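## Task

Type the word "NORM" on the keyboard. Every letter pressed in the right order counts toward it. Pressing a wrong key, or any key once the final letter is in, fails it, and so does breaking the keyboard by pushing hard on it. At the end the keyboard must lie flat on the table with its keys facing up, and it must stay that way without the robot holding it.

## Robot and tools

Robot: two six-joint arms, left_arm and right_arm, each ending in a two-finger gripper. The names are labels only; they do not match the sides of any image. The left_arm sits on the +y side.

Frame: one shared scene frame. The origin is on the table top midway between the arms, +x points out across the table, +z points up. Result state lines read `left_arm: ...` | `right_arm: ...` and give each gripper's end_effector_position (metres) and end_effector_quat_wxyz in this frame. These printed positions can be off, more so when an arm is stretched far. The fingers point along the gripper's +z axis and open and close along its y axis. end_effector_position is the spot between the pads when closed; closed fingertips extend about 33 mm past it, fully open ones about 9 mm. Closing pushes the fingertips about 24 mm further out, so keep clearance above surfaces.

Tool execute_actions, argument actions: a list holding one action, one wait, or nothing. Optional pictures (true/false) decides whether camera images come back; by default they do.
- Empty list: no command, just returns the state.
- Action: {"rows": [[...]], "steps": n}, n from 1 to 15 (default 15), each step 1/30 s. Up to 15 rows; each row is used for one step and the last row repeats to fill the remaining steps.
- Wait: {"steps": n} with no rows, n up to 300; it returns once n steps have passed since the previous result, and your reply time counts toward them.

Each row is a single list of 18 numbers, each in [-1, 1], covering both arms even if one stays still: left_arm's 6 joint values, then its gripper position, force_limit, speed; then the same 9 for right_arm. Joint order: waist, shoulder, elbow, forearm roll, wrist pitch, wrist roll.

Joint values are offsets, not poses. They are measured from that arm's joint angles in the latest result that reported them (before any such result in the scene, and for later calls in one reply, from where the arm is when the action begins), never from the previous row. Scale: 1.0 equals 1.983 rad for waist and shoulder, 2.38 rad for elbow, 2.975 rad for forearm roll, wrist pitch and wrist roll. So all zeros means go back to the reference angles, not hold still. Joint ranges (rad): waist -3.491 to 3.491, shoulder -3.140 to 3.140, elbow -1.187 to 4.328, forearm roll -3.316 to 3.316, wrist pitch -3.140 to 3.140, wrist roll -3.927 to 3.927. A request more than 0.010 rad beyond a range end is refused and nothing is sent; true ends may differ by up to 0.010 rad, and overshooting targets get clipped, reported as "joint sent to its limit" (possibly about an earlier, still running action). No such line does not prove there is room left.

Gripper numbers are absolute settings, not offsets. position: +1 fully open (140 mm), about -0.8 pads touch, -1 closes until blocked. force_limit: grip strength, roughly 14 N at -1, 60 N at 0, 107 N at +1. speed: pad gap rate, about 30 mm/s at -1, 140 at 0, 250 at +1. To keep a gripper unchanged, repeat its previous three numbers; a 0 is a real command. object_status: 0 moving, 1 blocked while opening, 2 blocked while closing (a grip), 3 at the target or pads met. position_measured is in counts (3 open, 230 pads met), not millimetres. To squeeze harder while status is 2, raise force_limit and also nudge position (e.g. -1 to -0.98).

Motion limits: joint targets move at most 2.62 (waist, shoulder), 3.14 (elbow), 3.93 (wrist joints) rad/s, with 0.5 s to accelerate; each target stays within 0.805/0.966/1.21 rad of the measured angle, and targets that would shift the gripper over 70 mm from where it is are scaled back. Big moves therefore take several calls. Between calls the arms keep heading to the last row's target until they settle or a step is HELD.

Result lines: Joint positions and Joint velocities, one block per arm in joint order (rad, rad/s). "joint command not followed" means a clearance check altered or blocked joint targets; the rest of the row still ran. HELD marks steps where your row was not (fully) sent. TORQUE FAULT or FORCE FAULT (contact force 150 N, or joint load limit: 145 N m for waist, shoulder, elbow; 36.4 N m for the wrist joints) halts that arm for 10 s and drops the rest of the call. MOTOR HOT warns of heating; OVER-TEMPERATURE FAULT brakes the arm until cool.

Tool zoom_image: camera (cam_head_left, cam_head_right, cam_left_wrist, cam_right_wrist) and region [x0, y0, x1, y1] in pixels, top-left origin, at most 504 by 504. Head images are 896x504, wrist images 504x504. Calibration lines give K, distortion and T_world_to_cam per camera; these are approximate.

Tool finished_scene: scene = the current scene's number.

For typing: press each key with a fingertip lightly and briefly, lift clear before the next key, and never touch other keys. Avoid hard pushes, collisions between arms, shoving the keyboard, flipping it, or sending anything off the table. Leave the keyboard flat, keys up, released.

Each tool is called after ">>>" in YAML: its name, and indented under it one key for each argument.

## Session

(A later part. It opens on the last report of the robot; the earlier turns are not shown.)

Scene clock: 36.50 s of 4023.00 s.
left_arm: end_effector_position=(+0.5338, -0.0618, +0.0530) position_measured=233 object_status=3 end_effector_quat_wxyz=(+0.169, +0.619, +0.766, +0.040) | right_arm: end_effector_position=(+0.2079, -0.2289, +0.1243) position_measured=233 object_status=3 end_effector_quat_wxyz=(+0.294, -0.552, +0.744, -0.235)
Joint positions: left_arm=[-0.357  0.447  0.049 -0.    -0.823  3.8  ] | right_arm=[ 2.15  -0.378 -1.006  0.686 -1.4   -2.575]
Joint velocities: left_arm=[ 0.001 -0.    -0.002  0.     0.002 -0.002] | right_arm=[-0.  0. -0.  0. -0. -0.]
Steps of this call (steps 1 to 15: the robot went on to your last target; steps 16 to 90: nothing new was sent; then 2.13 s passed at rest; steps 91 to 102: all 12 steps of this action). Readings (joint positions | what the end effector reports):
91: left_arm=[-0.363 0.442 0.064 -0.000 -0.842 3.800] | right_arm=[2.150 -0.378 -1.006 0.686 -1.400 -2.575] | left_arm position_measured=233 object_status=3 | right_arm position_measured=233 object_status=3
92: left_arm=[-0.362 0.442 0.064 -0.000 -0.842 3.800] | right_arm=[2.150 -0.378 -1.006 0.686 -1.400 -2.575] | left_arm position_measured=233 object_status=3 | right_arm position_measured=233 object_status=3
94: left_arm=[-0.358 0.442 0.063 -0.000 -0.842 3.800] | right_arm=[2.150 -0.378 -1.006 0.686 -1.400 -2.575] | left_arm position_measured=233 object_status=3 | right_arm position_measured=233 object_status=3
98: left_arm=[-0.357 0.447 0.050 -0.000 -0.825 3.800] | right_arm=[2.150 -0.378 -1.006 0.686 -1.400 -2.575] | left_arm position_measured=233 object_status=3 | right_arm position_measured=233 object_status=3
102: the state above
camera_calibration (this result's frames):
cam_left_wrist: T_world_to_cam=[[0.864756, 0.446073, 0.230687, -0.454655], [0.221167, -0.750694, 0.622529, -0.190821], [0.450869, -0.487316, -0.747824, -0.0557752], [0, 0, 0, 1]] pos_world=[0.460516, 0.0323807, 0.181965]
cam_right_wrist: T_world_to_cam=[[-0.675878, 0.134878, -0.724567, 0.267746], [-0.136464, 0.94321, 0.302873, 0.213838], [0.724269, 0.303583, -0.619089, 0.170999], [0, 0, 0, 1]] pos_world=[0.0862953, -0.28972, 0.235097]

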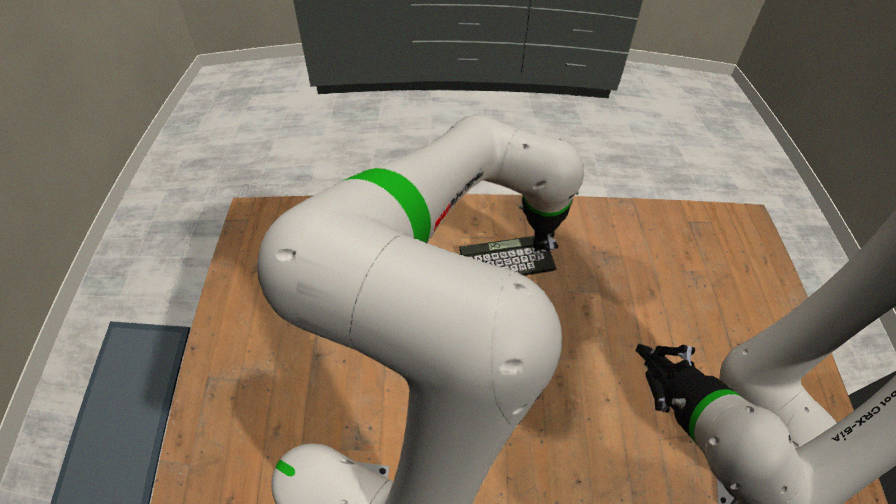

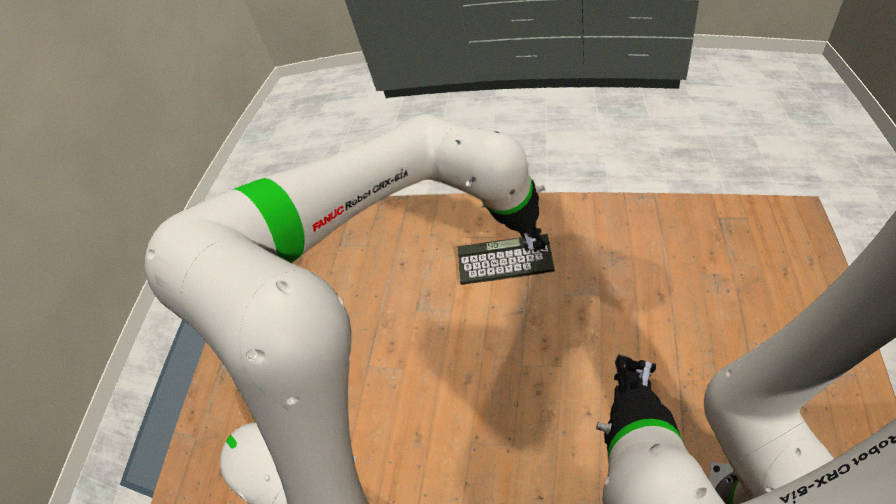

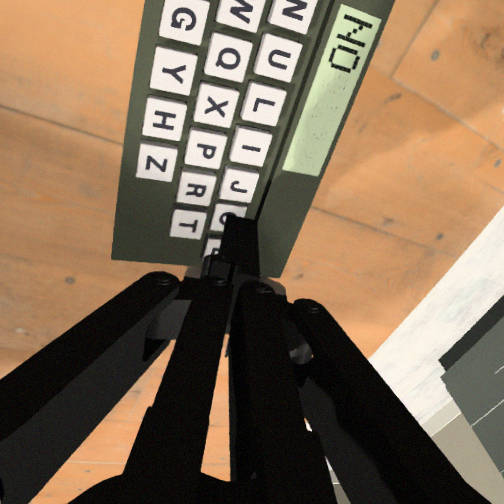

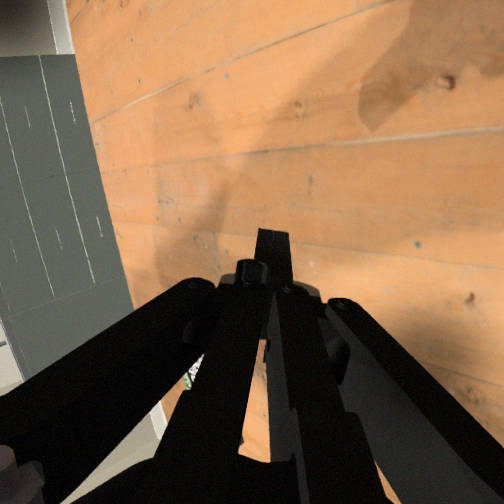

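>>> execute_actions:
  actions:
    - {"rows":[[0,-0.0033,0.0035,0,-0.005,0,-1,0,0,0,0,0,0,0,0,-1,0,0]],"steps":7}
  pictures: false

>>> execute_actions:
  actions:
    - {"rows":[[0,-0.0306,-0.0358,0,0.0083,0,-1,0,0,0,0,0,0,0,0,-1,0,0]],"steps":11}

Scene clock: 42.80 s of 4023.00 s.
left_arm: end_effector_position=(+0.5339, -0.0617, +0.0597) position_measured=233 object_status=3 end_effector_quat_wxyz=(+0.169, +0.619, +0.766, +0.040) | right_arm: end_effector_position=(+0.2079, -0.2289, +0.1243) position_measured=233 object_status=3 end_effector_quat_wxyz=(+0.294, -0.552, +0.744, -0.235)
Joint positions: left_arm=[-0.357  0.441  0.057 -0.    -0.837  3.8  ] | right_arm=[ 2.15  -0.378 -1.006  0.686 -1.4   -2.575]
Joint velocities: left_arm=[ 0.001 -0.002  0.004 -0.    -0.01   0.   ] | right_arm=[ 0.  0.  0.  0. -0. -0.]
Steps of this call (steps 1 to 15: the robot went on to your last target; steps 16 to 90: nothing new was sent; then 3.07 s passed at rest; steps 91 to 97: all 7 steps of this action). Readings (joint positions | what the end effector reports):
91: left_arm=[-0.357 0.447 0.049 -0.000 -0.823 3.800] | right_arm=[2.150 -0.378 -1.006 0.686 -1.400 -2.575] | left_arm position_measured=233 object_status=3 | right_arm position_measured=233 object_status=3
92: left_arm=[-0.357 0.446 0.051 -0.000 -0.826 3.800] | right_arm=[2.150 -0.378 -1.006 0.686 -1.400 -2.575] | left_arm position_measured=233 object_status=3 | right_arm position_measured=233 object_status=3
94: left_arm=[-0.357 0.442 0.056 -0.000 -0.834 3.800] | right_arm=[2.150 -0.378 -1.006 0.686 -1.400 -2.575] | left_arm position_measured=233 object_status=3 | right_arm position_measured=233 object_status=3
97: the state above

Scene clock: 43.17 s of 4023.00 s.
left_arm: end_effector_position=(+0.5098, -0.0502, +0.0599) position_measured=233 object_status=3 end_effector_quat_wxyz=(+0.169, +0.619, +0.766, +0.040) | right_arm: end_effector_position=(+0.2079, -0.2289, +0.1243) position_measured=233 object_status=3 end_effector_quat_wxyz=(+0.294, -0.552, +0.744, -0.235)
Joint positions: left_arm=[-0.357  0.381 -0.028 -0.    -0.813  3.8  ] | right_arm=[ 2.15  -0.378 -1.006  0.686 -1.4   -2.575]
Joint velocities: left_arm=[ 0.001 -0.    -0.005 -0.     0.003  0.   ] | right_arm=[-0.002  0.     0.     0.     0.     0.   ]
Steps of this call (steps 1 to 11: all 11 steps of this action). Readings (joint positions | what the end effector reports):
1: left_arm=[-0.357 0.441 0.057 -0.000 -0.838 3.800] | right_arm=[2.150 -0.378 -1.006 0.686 -1.400 -2.575] | left_arm position_measured=233 object_status=3 | right_arm position_measured=233 object_status=3
2: left_arm=[-0.357 0.438 0.053 -0.000 -0.837 3.800] | right_arm=[2.150 -0.378 -1.006 0.686 -1.400 -2.575] | left_arm position_measured=233 object_status=3 | right_arm position_measured=233 object_status=3
4: left_arm=[-0.357 0.418 0.025 -0.000 -0.829 3.800] | right_arm=[2.150 -0.378 -1.006 0.686 -1.400 -2.575] | left_arm position_measured=233 object_status=3 | right_arm position_measured=233 object_status=3
8: left_arm=[-0.357 0.381 -0.026 -0.000 -0.813 3.800] | right_arm=[2.150 -0.378 -1.006 0.686 -1.400 -2.575] | left_arm position_measured=233 object_status=3 | right_arm position_measured=233 object_status=3
11: the state above
camera_calibration (this result's frames):
cam_left_wrist: T_world_to_cam=[[0.864722, 0.446148, 0.230668, -0.440593], [0.221251, -0.750681, 0.622515, -0.181122], [0.450892, -0.487267, -0.747842, -0.0341167], [0, 0, 0, 1]] pos_world=[0.436447, 0.0439812, 0.188868]
cam_right_wrist: T_world_to_cam=[[-0.675878, 0.134878, -0.724567, 0.267746], [-0.136465, 0.94321, 0.302872, 0.213839], [0.724269, 0.303583, -0.619089, 0.170999], [0, 0, 0, 1]] pos_world=[0.0862954, -0.28972, 0.235097]

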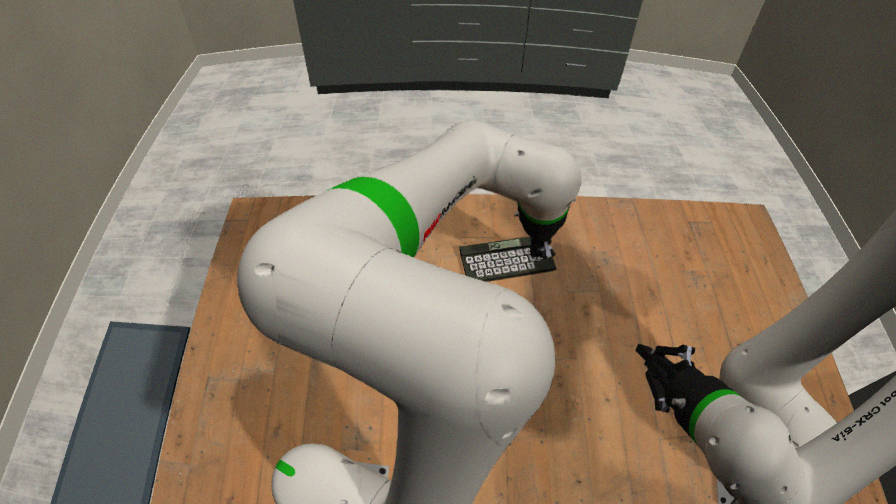

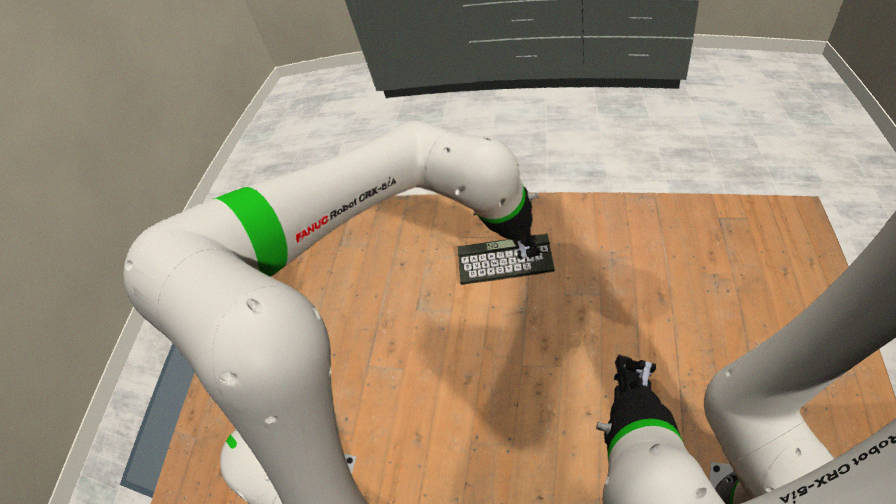

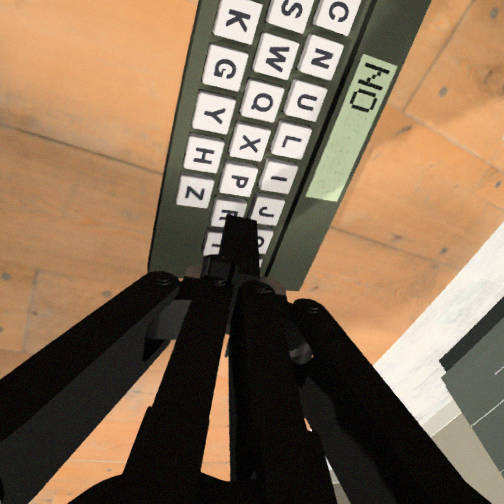

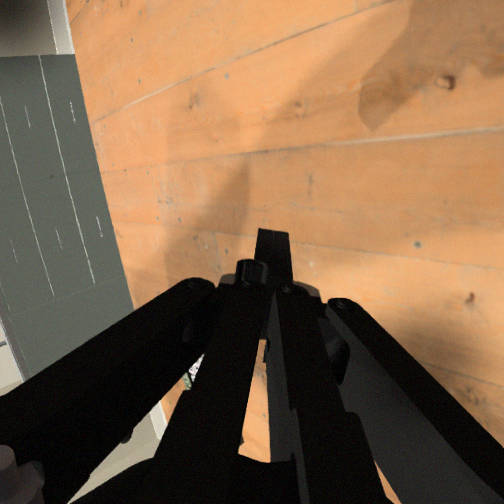

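Down 7.2 mm.

>>> execute_actions:
  actions:
    - {"rows":[[0,0.0036,-0.0036,0,0.0053,0,-1,0,0,0,0,0,0,0,0,-1,0,0]],"steps":9}

Scene clock: 61.40 s of 4023.00 s.
left_arm: end_effector_position=(+0.5098, -0.0502, +0.0528) position_measured=233 object_status=3 end_effector_quat_wxyz=(+0.169, +0.619, +0.766, +0.040) | right_arm: end_effector_position=(+0.2079, -0.2289, +0.1243) position_measured=233 object_status=3 end_effector_quat_wxyz=(+0.294, -0.552, +0.744, -0.235)
Joint positions: left_arm=[-0.357  0.387 -0.036 -0.    -0.797  3.8  ] | right_arm=[ 2.15  -0.378 -1.006  0.686 -1.4   -2.575]
Joint velocities: left_arm=[ 0.     0.002 -0.003 -0.     0.004  0.   ] | right_arm=[ 0.002  0.     0.     0.    -0.    -0.   ]
Steps of this call (steps 1 to 15: the robot went on to your last target; steps 16 to 90: nothing new was sent; then 14.93 s passed at rest; steps 91 to 99: all 9 steps of this action). Readings (joint positions | what the end effector reports):
91: left_arm=[-0.357 0.380 -0.028 -0.000 -0.812 3.800] | right_arm=[2.150 -0.378 -1.006 0.686 -1.400 -2.575] | left_arm position_measured=233 object_status=3 | right_arm position_measured=233 object_status=3
92: left_arm=[-0.357 0.381 -0.030 -0.000 -0.808 3.800] | right_arm=[2.150 -0.378 -1.006 0.686 -1.400 -2.575] | left_arm position_measured=233 object_status=3 | right_arm position_measured=233 object_status=3
94: left_arm=[-0.357 0.386 -0.035 -0.000 -0.800 3.800] | right_arm=[2.150 -0.378 -1.006 0.686 -1.400 -2.575] | left_arm position_measured=233 object_status=3 | right_arm position_measured=233 object_status=3
98: left_arm=[-0.357 0.387 -0.036 -0.000 -0.797 3.800] | right_arm=[2.150 -0.378 -1.006 0.686 -1.400 -2.575] | left_arm position_measured=233 object_status=3 | right_arm position_measured=233 object_status=3
99: the state above
camera_calibration (this result's frames):
cam_left_wrist: T_world_to_cam=[[0.864673, 0.446168, 0.230813, -0.438959], [0.221106, -0.750614, 0.622649, -0.176662], [0.451057, -0.487354, -0.747686, -0.0395274], [0, 0, 0, 1]] pos_world=[0.436446, 0.0439806, 0.181762]
cam_right_wrist: T_world_to_cam=[[-0.675878, 0.134878, -0.724567, 0.267746], [-0.136464, 0.94321, 0.302873, 0.213839], [0.724269, 0.303582, -0.619089, 0.170999], [0, 0, 0, 1]] pos_world=[0.0862954, -0.28972, 0.235097]

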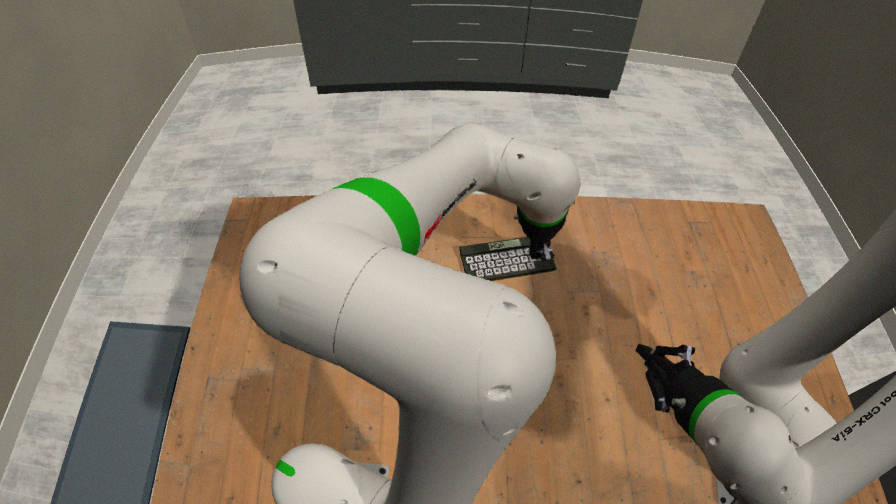

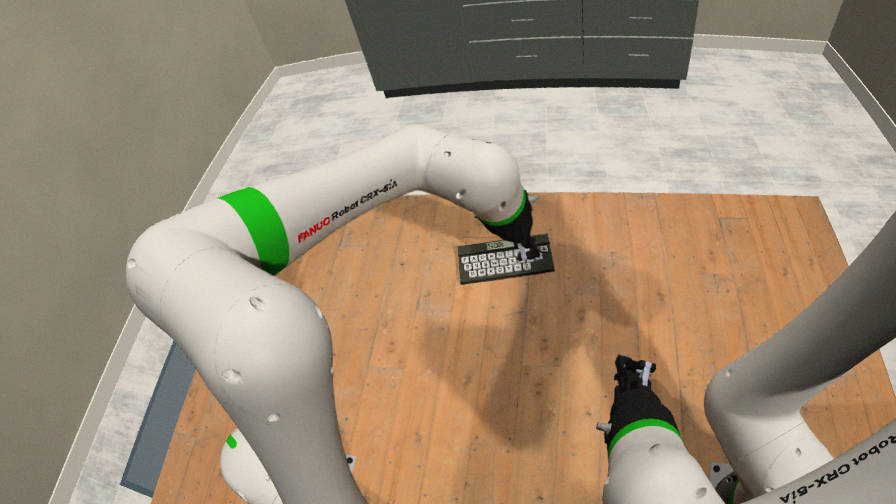

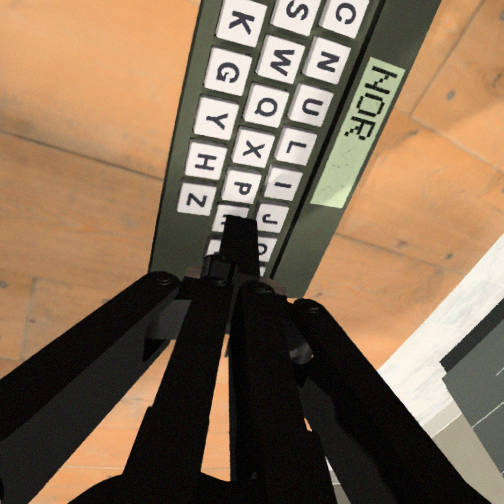

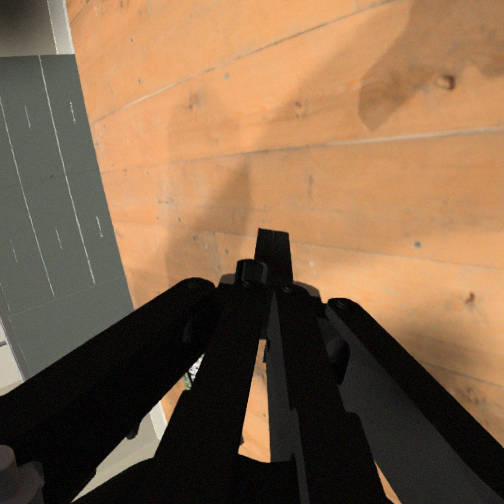

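>>> execute_actions:
  actions:
    - {"rows":[[0,-0.0044,0.0045,0,-0.0066,0,-1,0,0,0,0,0,0,0,0,-1,0,0]],"steps":8}
  pictures: false

>>> execute_actions:
  actions:
    - {"rows":[[0.0674,-0.1066,-0.1141,0,0.0199,0,-1,0,0,0,0,0,0,0,0,-1,0,0]]}
  pictures: false

>>> execute_actions:
  actions:
    - {"steps":5}

Scene clock: 67.80 s of 4023.00 s.
left_arm: end_effector_position=(+0.5097, -0.0502, +0.0615) position_measured=233 object_status=3 end_effector_quat_wxyz=(+0.169, +0.619, +0.766, +0.040) | right_arm: end_effector_position=(+0.2079, -0.2289, +0.1243) position_measured=233 object_status=3 end_effector_quat_wxyz=(+0.294, -0.552, +0.744, -0.235)
Joint positions: left_arm=[-0.357  0.379 -0.026 -0.    -0.816  3.8  ] | right_arm=[ 2.15  -0.378 -1.006  0.686 -1.4   -2.575]
Joint velocities: left_arm=[ 0.001 -0.001  0.004 -0.    -0.006  0.001] | right_arm=[-0.001  0.    -0.    -0.     0.     0.   ]
Steps of this call (steps 1 to 15: the robot went on to your last target; steps 16 to 90: nothing new was sent; then 3.13 s passed at rest; steps 91 to 98: all 8 steps of this action). Readings (joint positions | what the end effector reports):
91: left_arm=[-0.357 0.388 -0.036 -0.000 -0.797 3.800] | right_arm=[2.150 -0.378 -1.006 0.686 -1.400 -2.575] | left_arm position_measured=233 object_status=3 | right_arm position_measured=233 object_status=3
92: left_arm=[-0.357 0.387 -0.034 -0.000 -0.800 3.800] | right_arm=[2.150 -0.378 -1.006 0.686 -1.400 -2.575] | left_arm position_measured=233 object_status=3 | right_arm position_measured=233 object_status=3
94: left_arm=[-0.357 0.381 -0.028 -0.000 -0.812 3.800] | right_arm=[2.150 -0.378 -1.006 0.686 -1.400 -2.575] | left_arm position_measured=233 object_status=3 | right_arm position_measured=233 object_status=3
98: the state above

Scene clock: 68.30 s of 4023.00 s.
left_arm: end_effector_position=(+0.4694, +0.0551, +0.0615) position_measured=233 object_status=3 end_effector_quat_wxyz=(+0.166, +0.567, +0.805, +0.051) | right_arm: end_effector_position=(+0.2079, -0.2289, +0.1243) position_measured=233 object_status=3 end_effector_quat_wxyz=(+0.294, -0.552, +0.744, -0.235)
Joint positions: left_arm=[-0.223  0.168 -0.296 -0.    -0.757  3.8  ] | right_arm=[ 2.15  -0.378 -1.006  0.686 -1.4   -2.575]
Joint velocities: left_arm=[ 0.008 -0.013 -0.021  0.     0.005  0.002] | right_arm=[ 0.001  0.     0.     0.     0.001 -0.   ]
Steps of this call (steps 1 to 15: all 15 steps of this action). Readings (joint positions | what the end effector reports):
1: left_arm=[-0.357 0.379 -0.026 -0.000 -0.816 3.800] | right_arm=[2.150 -0.378 -1.006 0.686 -1.400 -2.575] | left_arm position_measured=233 object_status=3 | right_arm position_measured=233 object_status=3
2: left_arm=[-0.355 0.376 -0.030 -0.000 -0.816 3.800] | right_arm=[2.150 -0.378 -1.006 0.686 -1.400 -2.575] | left_arm position_measured=233 object_status=3 | right_arm position_measured=233 object_status=3
4: left_arm=[-0.341 0.353 -0.058 -0.000 -0.809 3.800] | right_arm=[2.150 -0.378 -1.006 0.686 -1.400 -2.575] | left_arm position_measured=233 object_status=3 | right_arm position_measured=233 object_status=3
8: left_arm=[-0.281 0.259 -0.179 -0.000 -0.783 3.800] | right_arm=[2.150 -0.378 -1.006 0.686 -1.400 -2.575] | left_arm position_measured=233 object_status=3 | right_arm position_measured=233 object_status=3
15: the state above

Scene clock: 68.47 s of 4023.00 s.
left_arm: end_effector_position=(+0.4691, +0.0554, +0.0612) position_measured=233 object_status=3 end_effector_quat_wxyz=(+0.166, +0.567, +0.805, +0.051) | right_arm: end_effector_position=(+0.2079, -0.2289, +0.1243) position_measured=233 object_status=3 end_effector_quat_wxyz=(+0.294, -0.552, +0.744, -0.235)
Joint positions: left_arm=[-0.223  0.168 -0.297 -0.    -0.757  3.8  ] | right_arm=[ 2.15  -0.378 -1.006  0.686 -1.4   -2.575]
Joint velocities: left_arm=[ 0.    -0.003 -0.001  0.001  0.001 -0.   ] | right_arm=[-0.001 -0.     0.    -0.001  0.     0.   ]
Steps of this call (steps 1 to 5: the robot went on to your last target). Readings (joint positions | what the end effector reports):
1: left_arm=[-0.223 0.168 -0.297 -0.000 -0.757 3.800] | right_arm=[2.150 -0.378 -1.006 0.686 -1.400 -2.575] | left_arm position_measured=233 object_status=3 | right_arm position_measured=233 object_status=3
2: left_arm=[-0.223 0.168 -0.297 -0.000 -0.757 3.800] | right_arm=[2.150 -0.378 -1.006 0.686 -1.400 -2.575] | left_arm position_measured=233 object_status=3 | right_arm position_measured=233 object_status=3
4: left_arm=[-0.223 0.168 -0.297 -0.000 -0.757 3.800] | right_arm=[2.150 -0.378 -1.006 0.686 -1.400 -2.575] | left_arm position_measured=233 object_status=3 | right_arm position_measured=233 object_status=3
5: the state above
camera_calibration (this result's frames):
cam_left_wrist: T_world_to_cam=[[0.797862, 0.557252, 0.22997, -0.427615], [0.319948, -0.714748, 0.621907, -0.141904], [0.510929, -0.422617, -0.748563, 0.00499111], [0, 0, 0, 1]] pos_world=[0.38403, 0.138973, 0.190326]
cam_right_wrist: T_world_to_cam=[[-0.675878, 0.134878, -0.724567, 0.267746], [-0.136464, 0.94321, 0.302873, 0.213839], [0.724269, 0.303583, -0.619089, 0.170999], [0, 0, 0, 1]] pos_world=[0.0862954, -0.28972, 0.235097]

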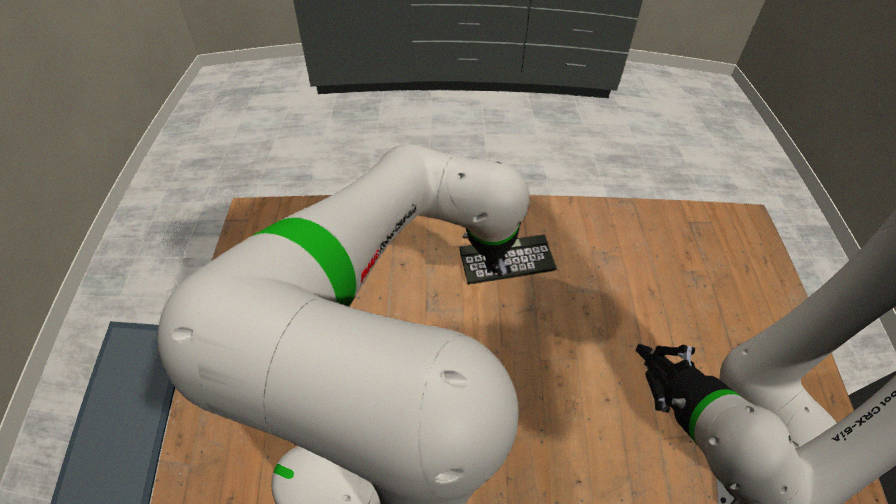

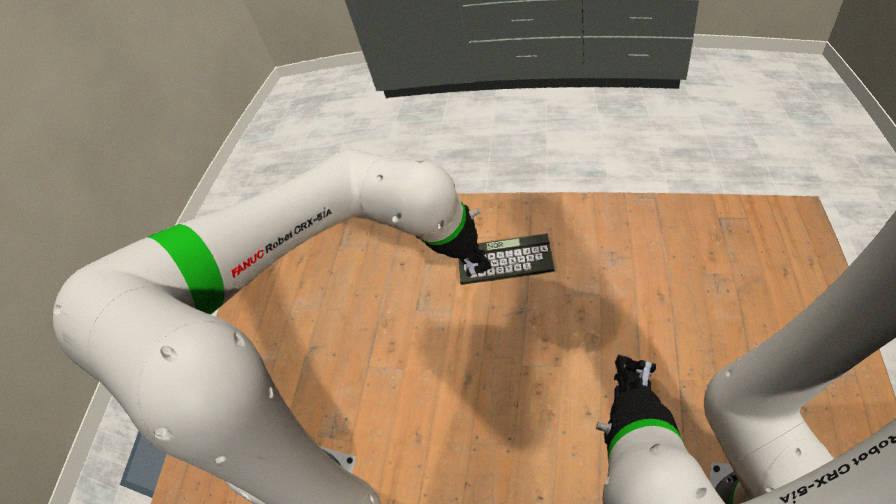

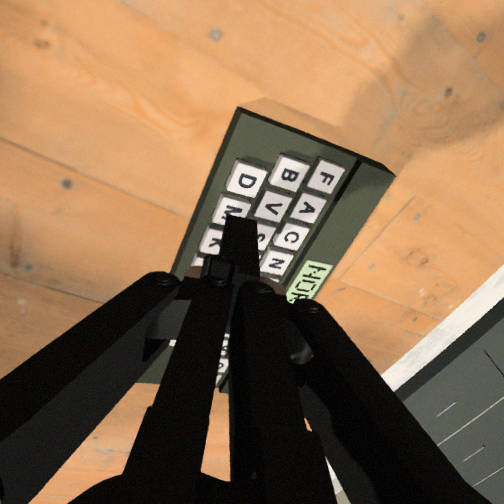

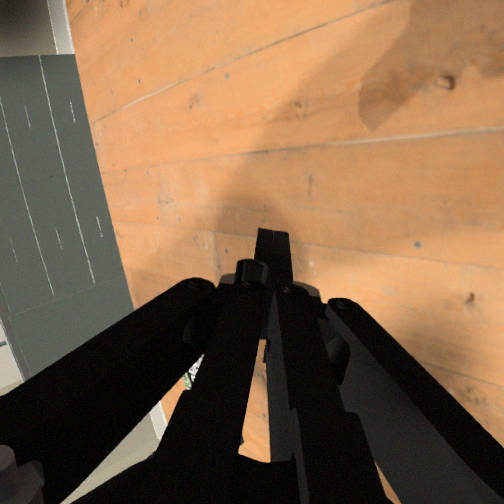

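>>> execute_actions:
  actions:
    - {"rows":[[0.0013,0.0068,-0.0039,0,0.0077,0,-1,0,0,0,0,0,0,0,0,-1,0,0]],"steps":10}

>>> zoom_image:
  camera: "cam_head_right"
  region: [455,225,535,285]

Scene clock: 71.83 s of 4023.00 s.
left_arm: end_effector_position=(+0.4708, +0.0564, +0.0517) position_measured=233 object_status=3 end_effector_quat_wxyz=(+0.166, +0.566, +0.806, +0.052) | right_arm: end_effector_position=(+0.2079, -0.2289, +0.1243) position_measured=233 object_status=3 end_effector_quat_wxyz=(+0.294, -0.552, +0.744, -0.235)
Joint positions: left_arm=[-0.22   0.181 -0.307 -0.    -0.734  3.8  ] | right_arm=[ 2.15  -0.378 -1.006  0.686 -1.4   -2.575]
Joint velocities: left_arm=[-0.001  0.003  0.002 -0.     0.003  0.   ] | right_arm=[ 0.001  0.     0.     0.001 -0.     0.   ]
Steps of this call (steps 1 to 15: the robot went on to your last target; steps 16 to 90: nothing new was sent; then 0.03 s passed at rest; steps 91 to 100: all 10 steps of this action). Readings (joint positions | what the end effector reports):
91: left_arm=[-0.223 0.168 -0.297 -0.000 -0.757 3.800] | right_arm=[2.150 -0.378 -1.006 0.686 -1.400 -2.575] | left_arm position_measured=233 object_status=3 | right_arm position_measured=233 object_status=3
92: left_arm=[-0.222 0.170 -0.299 -0.000 -0.752 3.800] | right_arm=[2.150 -0.378 -1.006 0.686 -1.400 -2.575] | left_arm position_measured=233 object_status=3 | right_arm position_measured=233 object_status=3
94: left_arm=[-0.221 0.178 -0.305 -0.000 -0.739 3.800] | right_arm=[2.150 -0.378 -1.006 0.686 -1.400 -2.575] | left_arm position_measured=233 object_status=3 | right_arm position_measured=233 object_status=3
98: left_arm=[-0.220 0.181 -0.306 -0.000 -0.735 3.800] | right_arm=[2.150 -0.378 -1.006 0.686 -1.400 -2.575] | left_arm position_measured=233 object_status=3 | right_arm position_measured=233 object_status=3
100: the state above
camera_calibration (this result's frames):
cam_left_wrist: T_world_to_cam=[[0.796373, 0.559307, 0.230143, -0.42679], [0.321592, -0.71387, 0.622068, -0.13668], [0.512219, -0.421386, -0.748375, -0.00328514], [0, 0, 0, 1]] pos_world=[0.385522, 0.13975, 0.180789]
cam_right_wrist: T_world_to_cam=[[-0.675878, 0.134878, -0.724567, 0.267746], [-0.136464, 0.94321, 0.302873, 0.213839], [0.724269, 0.303582, -0.619089, 0.170999], [0, 0, 0, 1]] pos_world=[0.0862954, -0.28972, 0.235097]

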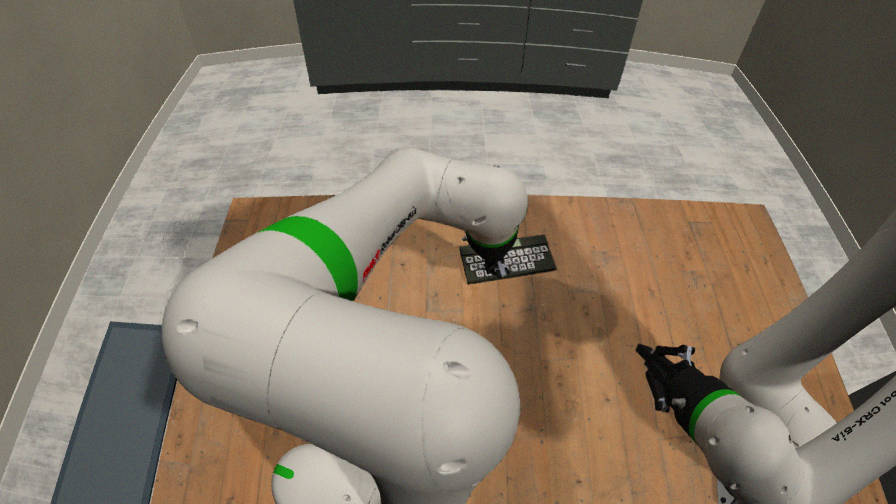

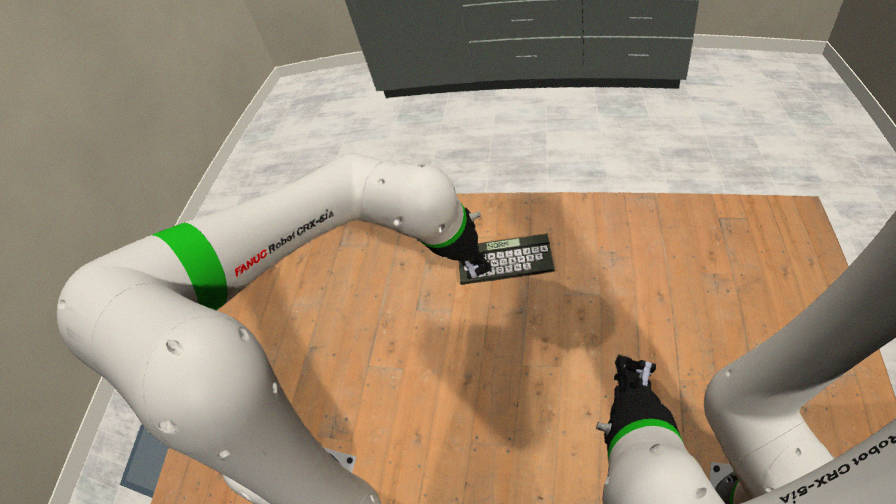

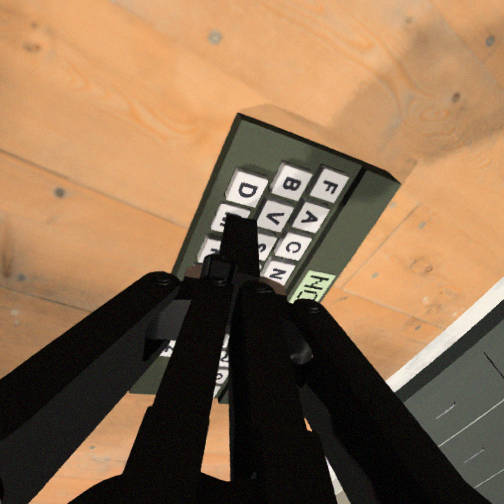

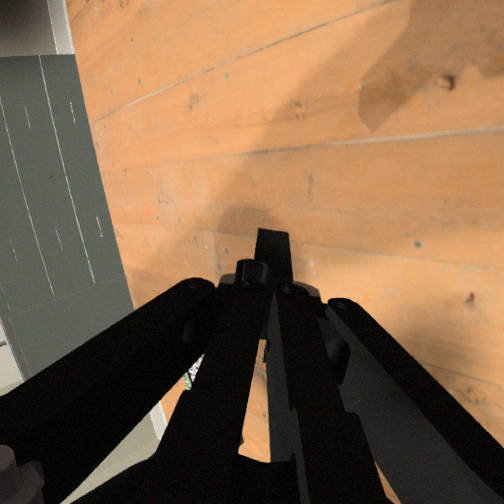

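Region (455, 225, 535, 285) of cam_head_right's 896x504 image, scaled by 6.300, with more detail than that image has; it fills the top 378 rows of this view, and the rest is white.

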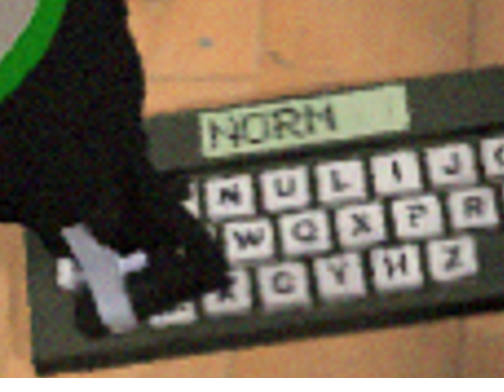

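>>> execute_actions:
  actions:
    - {"rows":[[0,-0.029,0.026,0,-0.04,0,-1,0,0,0,0,0,0,0,0,-1,0,0]],"steps":12}
  pictures: false

>>> finished_scene:
  scene: 2

Scene clock: 74.87 s of 4023.00 s.
left_arm: end_effector_position=(+0.4690, +0.0570, +0.1018) position_measured=233 object_status=3 end_effector_quat_wxyz=(+0.166, +0.566, +0.806, +0.052) | right_arm: end_effector_position=(+0.2079, -0.2289, +0.1243) position_measured=233 object_status=3 end_effector_quat_wxyz=(+0.294, -0.552, +0.744, -0.235)
Joint positions: left_arm=[-0.22   0.124 -0.245 -0.    -0.853  3.8  ] | right_arm=[ 2.15  -0.378 -1.006  0.686 -1.4   -2.575]
Joint velocities: left_arm=[-0.001 -0.001  0.003 -0.    -0.004 -0.001] | right_arm=[ 0.002 -0.001 -0.    -0.    -0.     0.   ]
Steps of this call (steps 1 to 15: the robot went on to your last target; steps 16 to 79: nothing new was sent; steps 80 to 91: all 12 steps of this action). Readings (joint positions | what the end effector reports):
80: left_arm=[-0.220 0.181 -0.307 -0.000 -0.734 3.800] | right_arm=[2.150 -0.378 -1.006 0.686 -1.400 -2.575] | left_arm position_measured=233 object_status=3 | right_arm position_measured=233 object_status=3
81: left_arm=[-0.220 0.180 -0.304 -0.000 -0.739 3.800] | right_arm=[2.150 -0.378 -1.006 0.686 -1.400 -2.575] | left_arm position_measured=233 object_status=3 | right_arm position_measured=233 object_status=3
83: left_arm=[-0.220 0.162 -0.285 -0.000 -0.775 3.800] | right_arm=[2.150 -0.378 -1.006 0.686 -1.400 -2.575] | left_arm position_measured=233 object_status=3 | right_arm position_measured=233 object_status=3
87: left_arm=[-0.220 0.125 -0.247 -0.000 -0.849 3.800] | right_arm=[2.150 -0.378 -1.006 0.686 -1.400 -2.575] | left_arm position_measured=233 object_status=3 | right_arm position_measured=233 object_status=3
91: the state above

The scene is finished: the task was done.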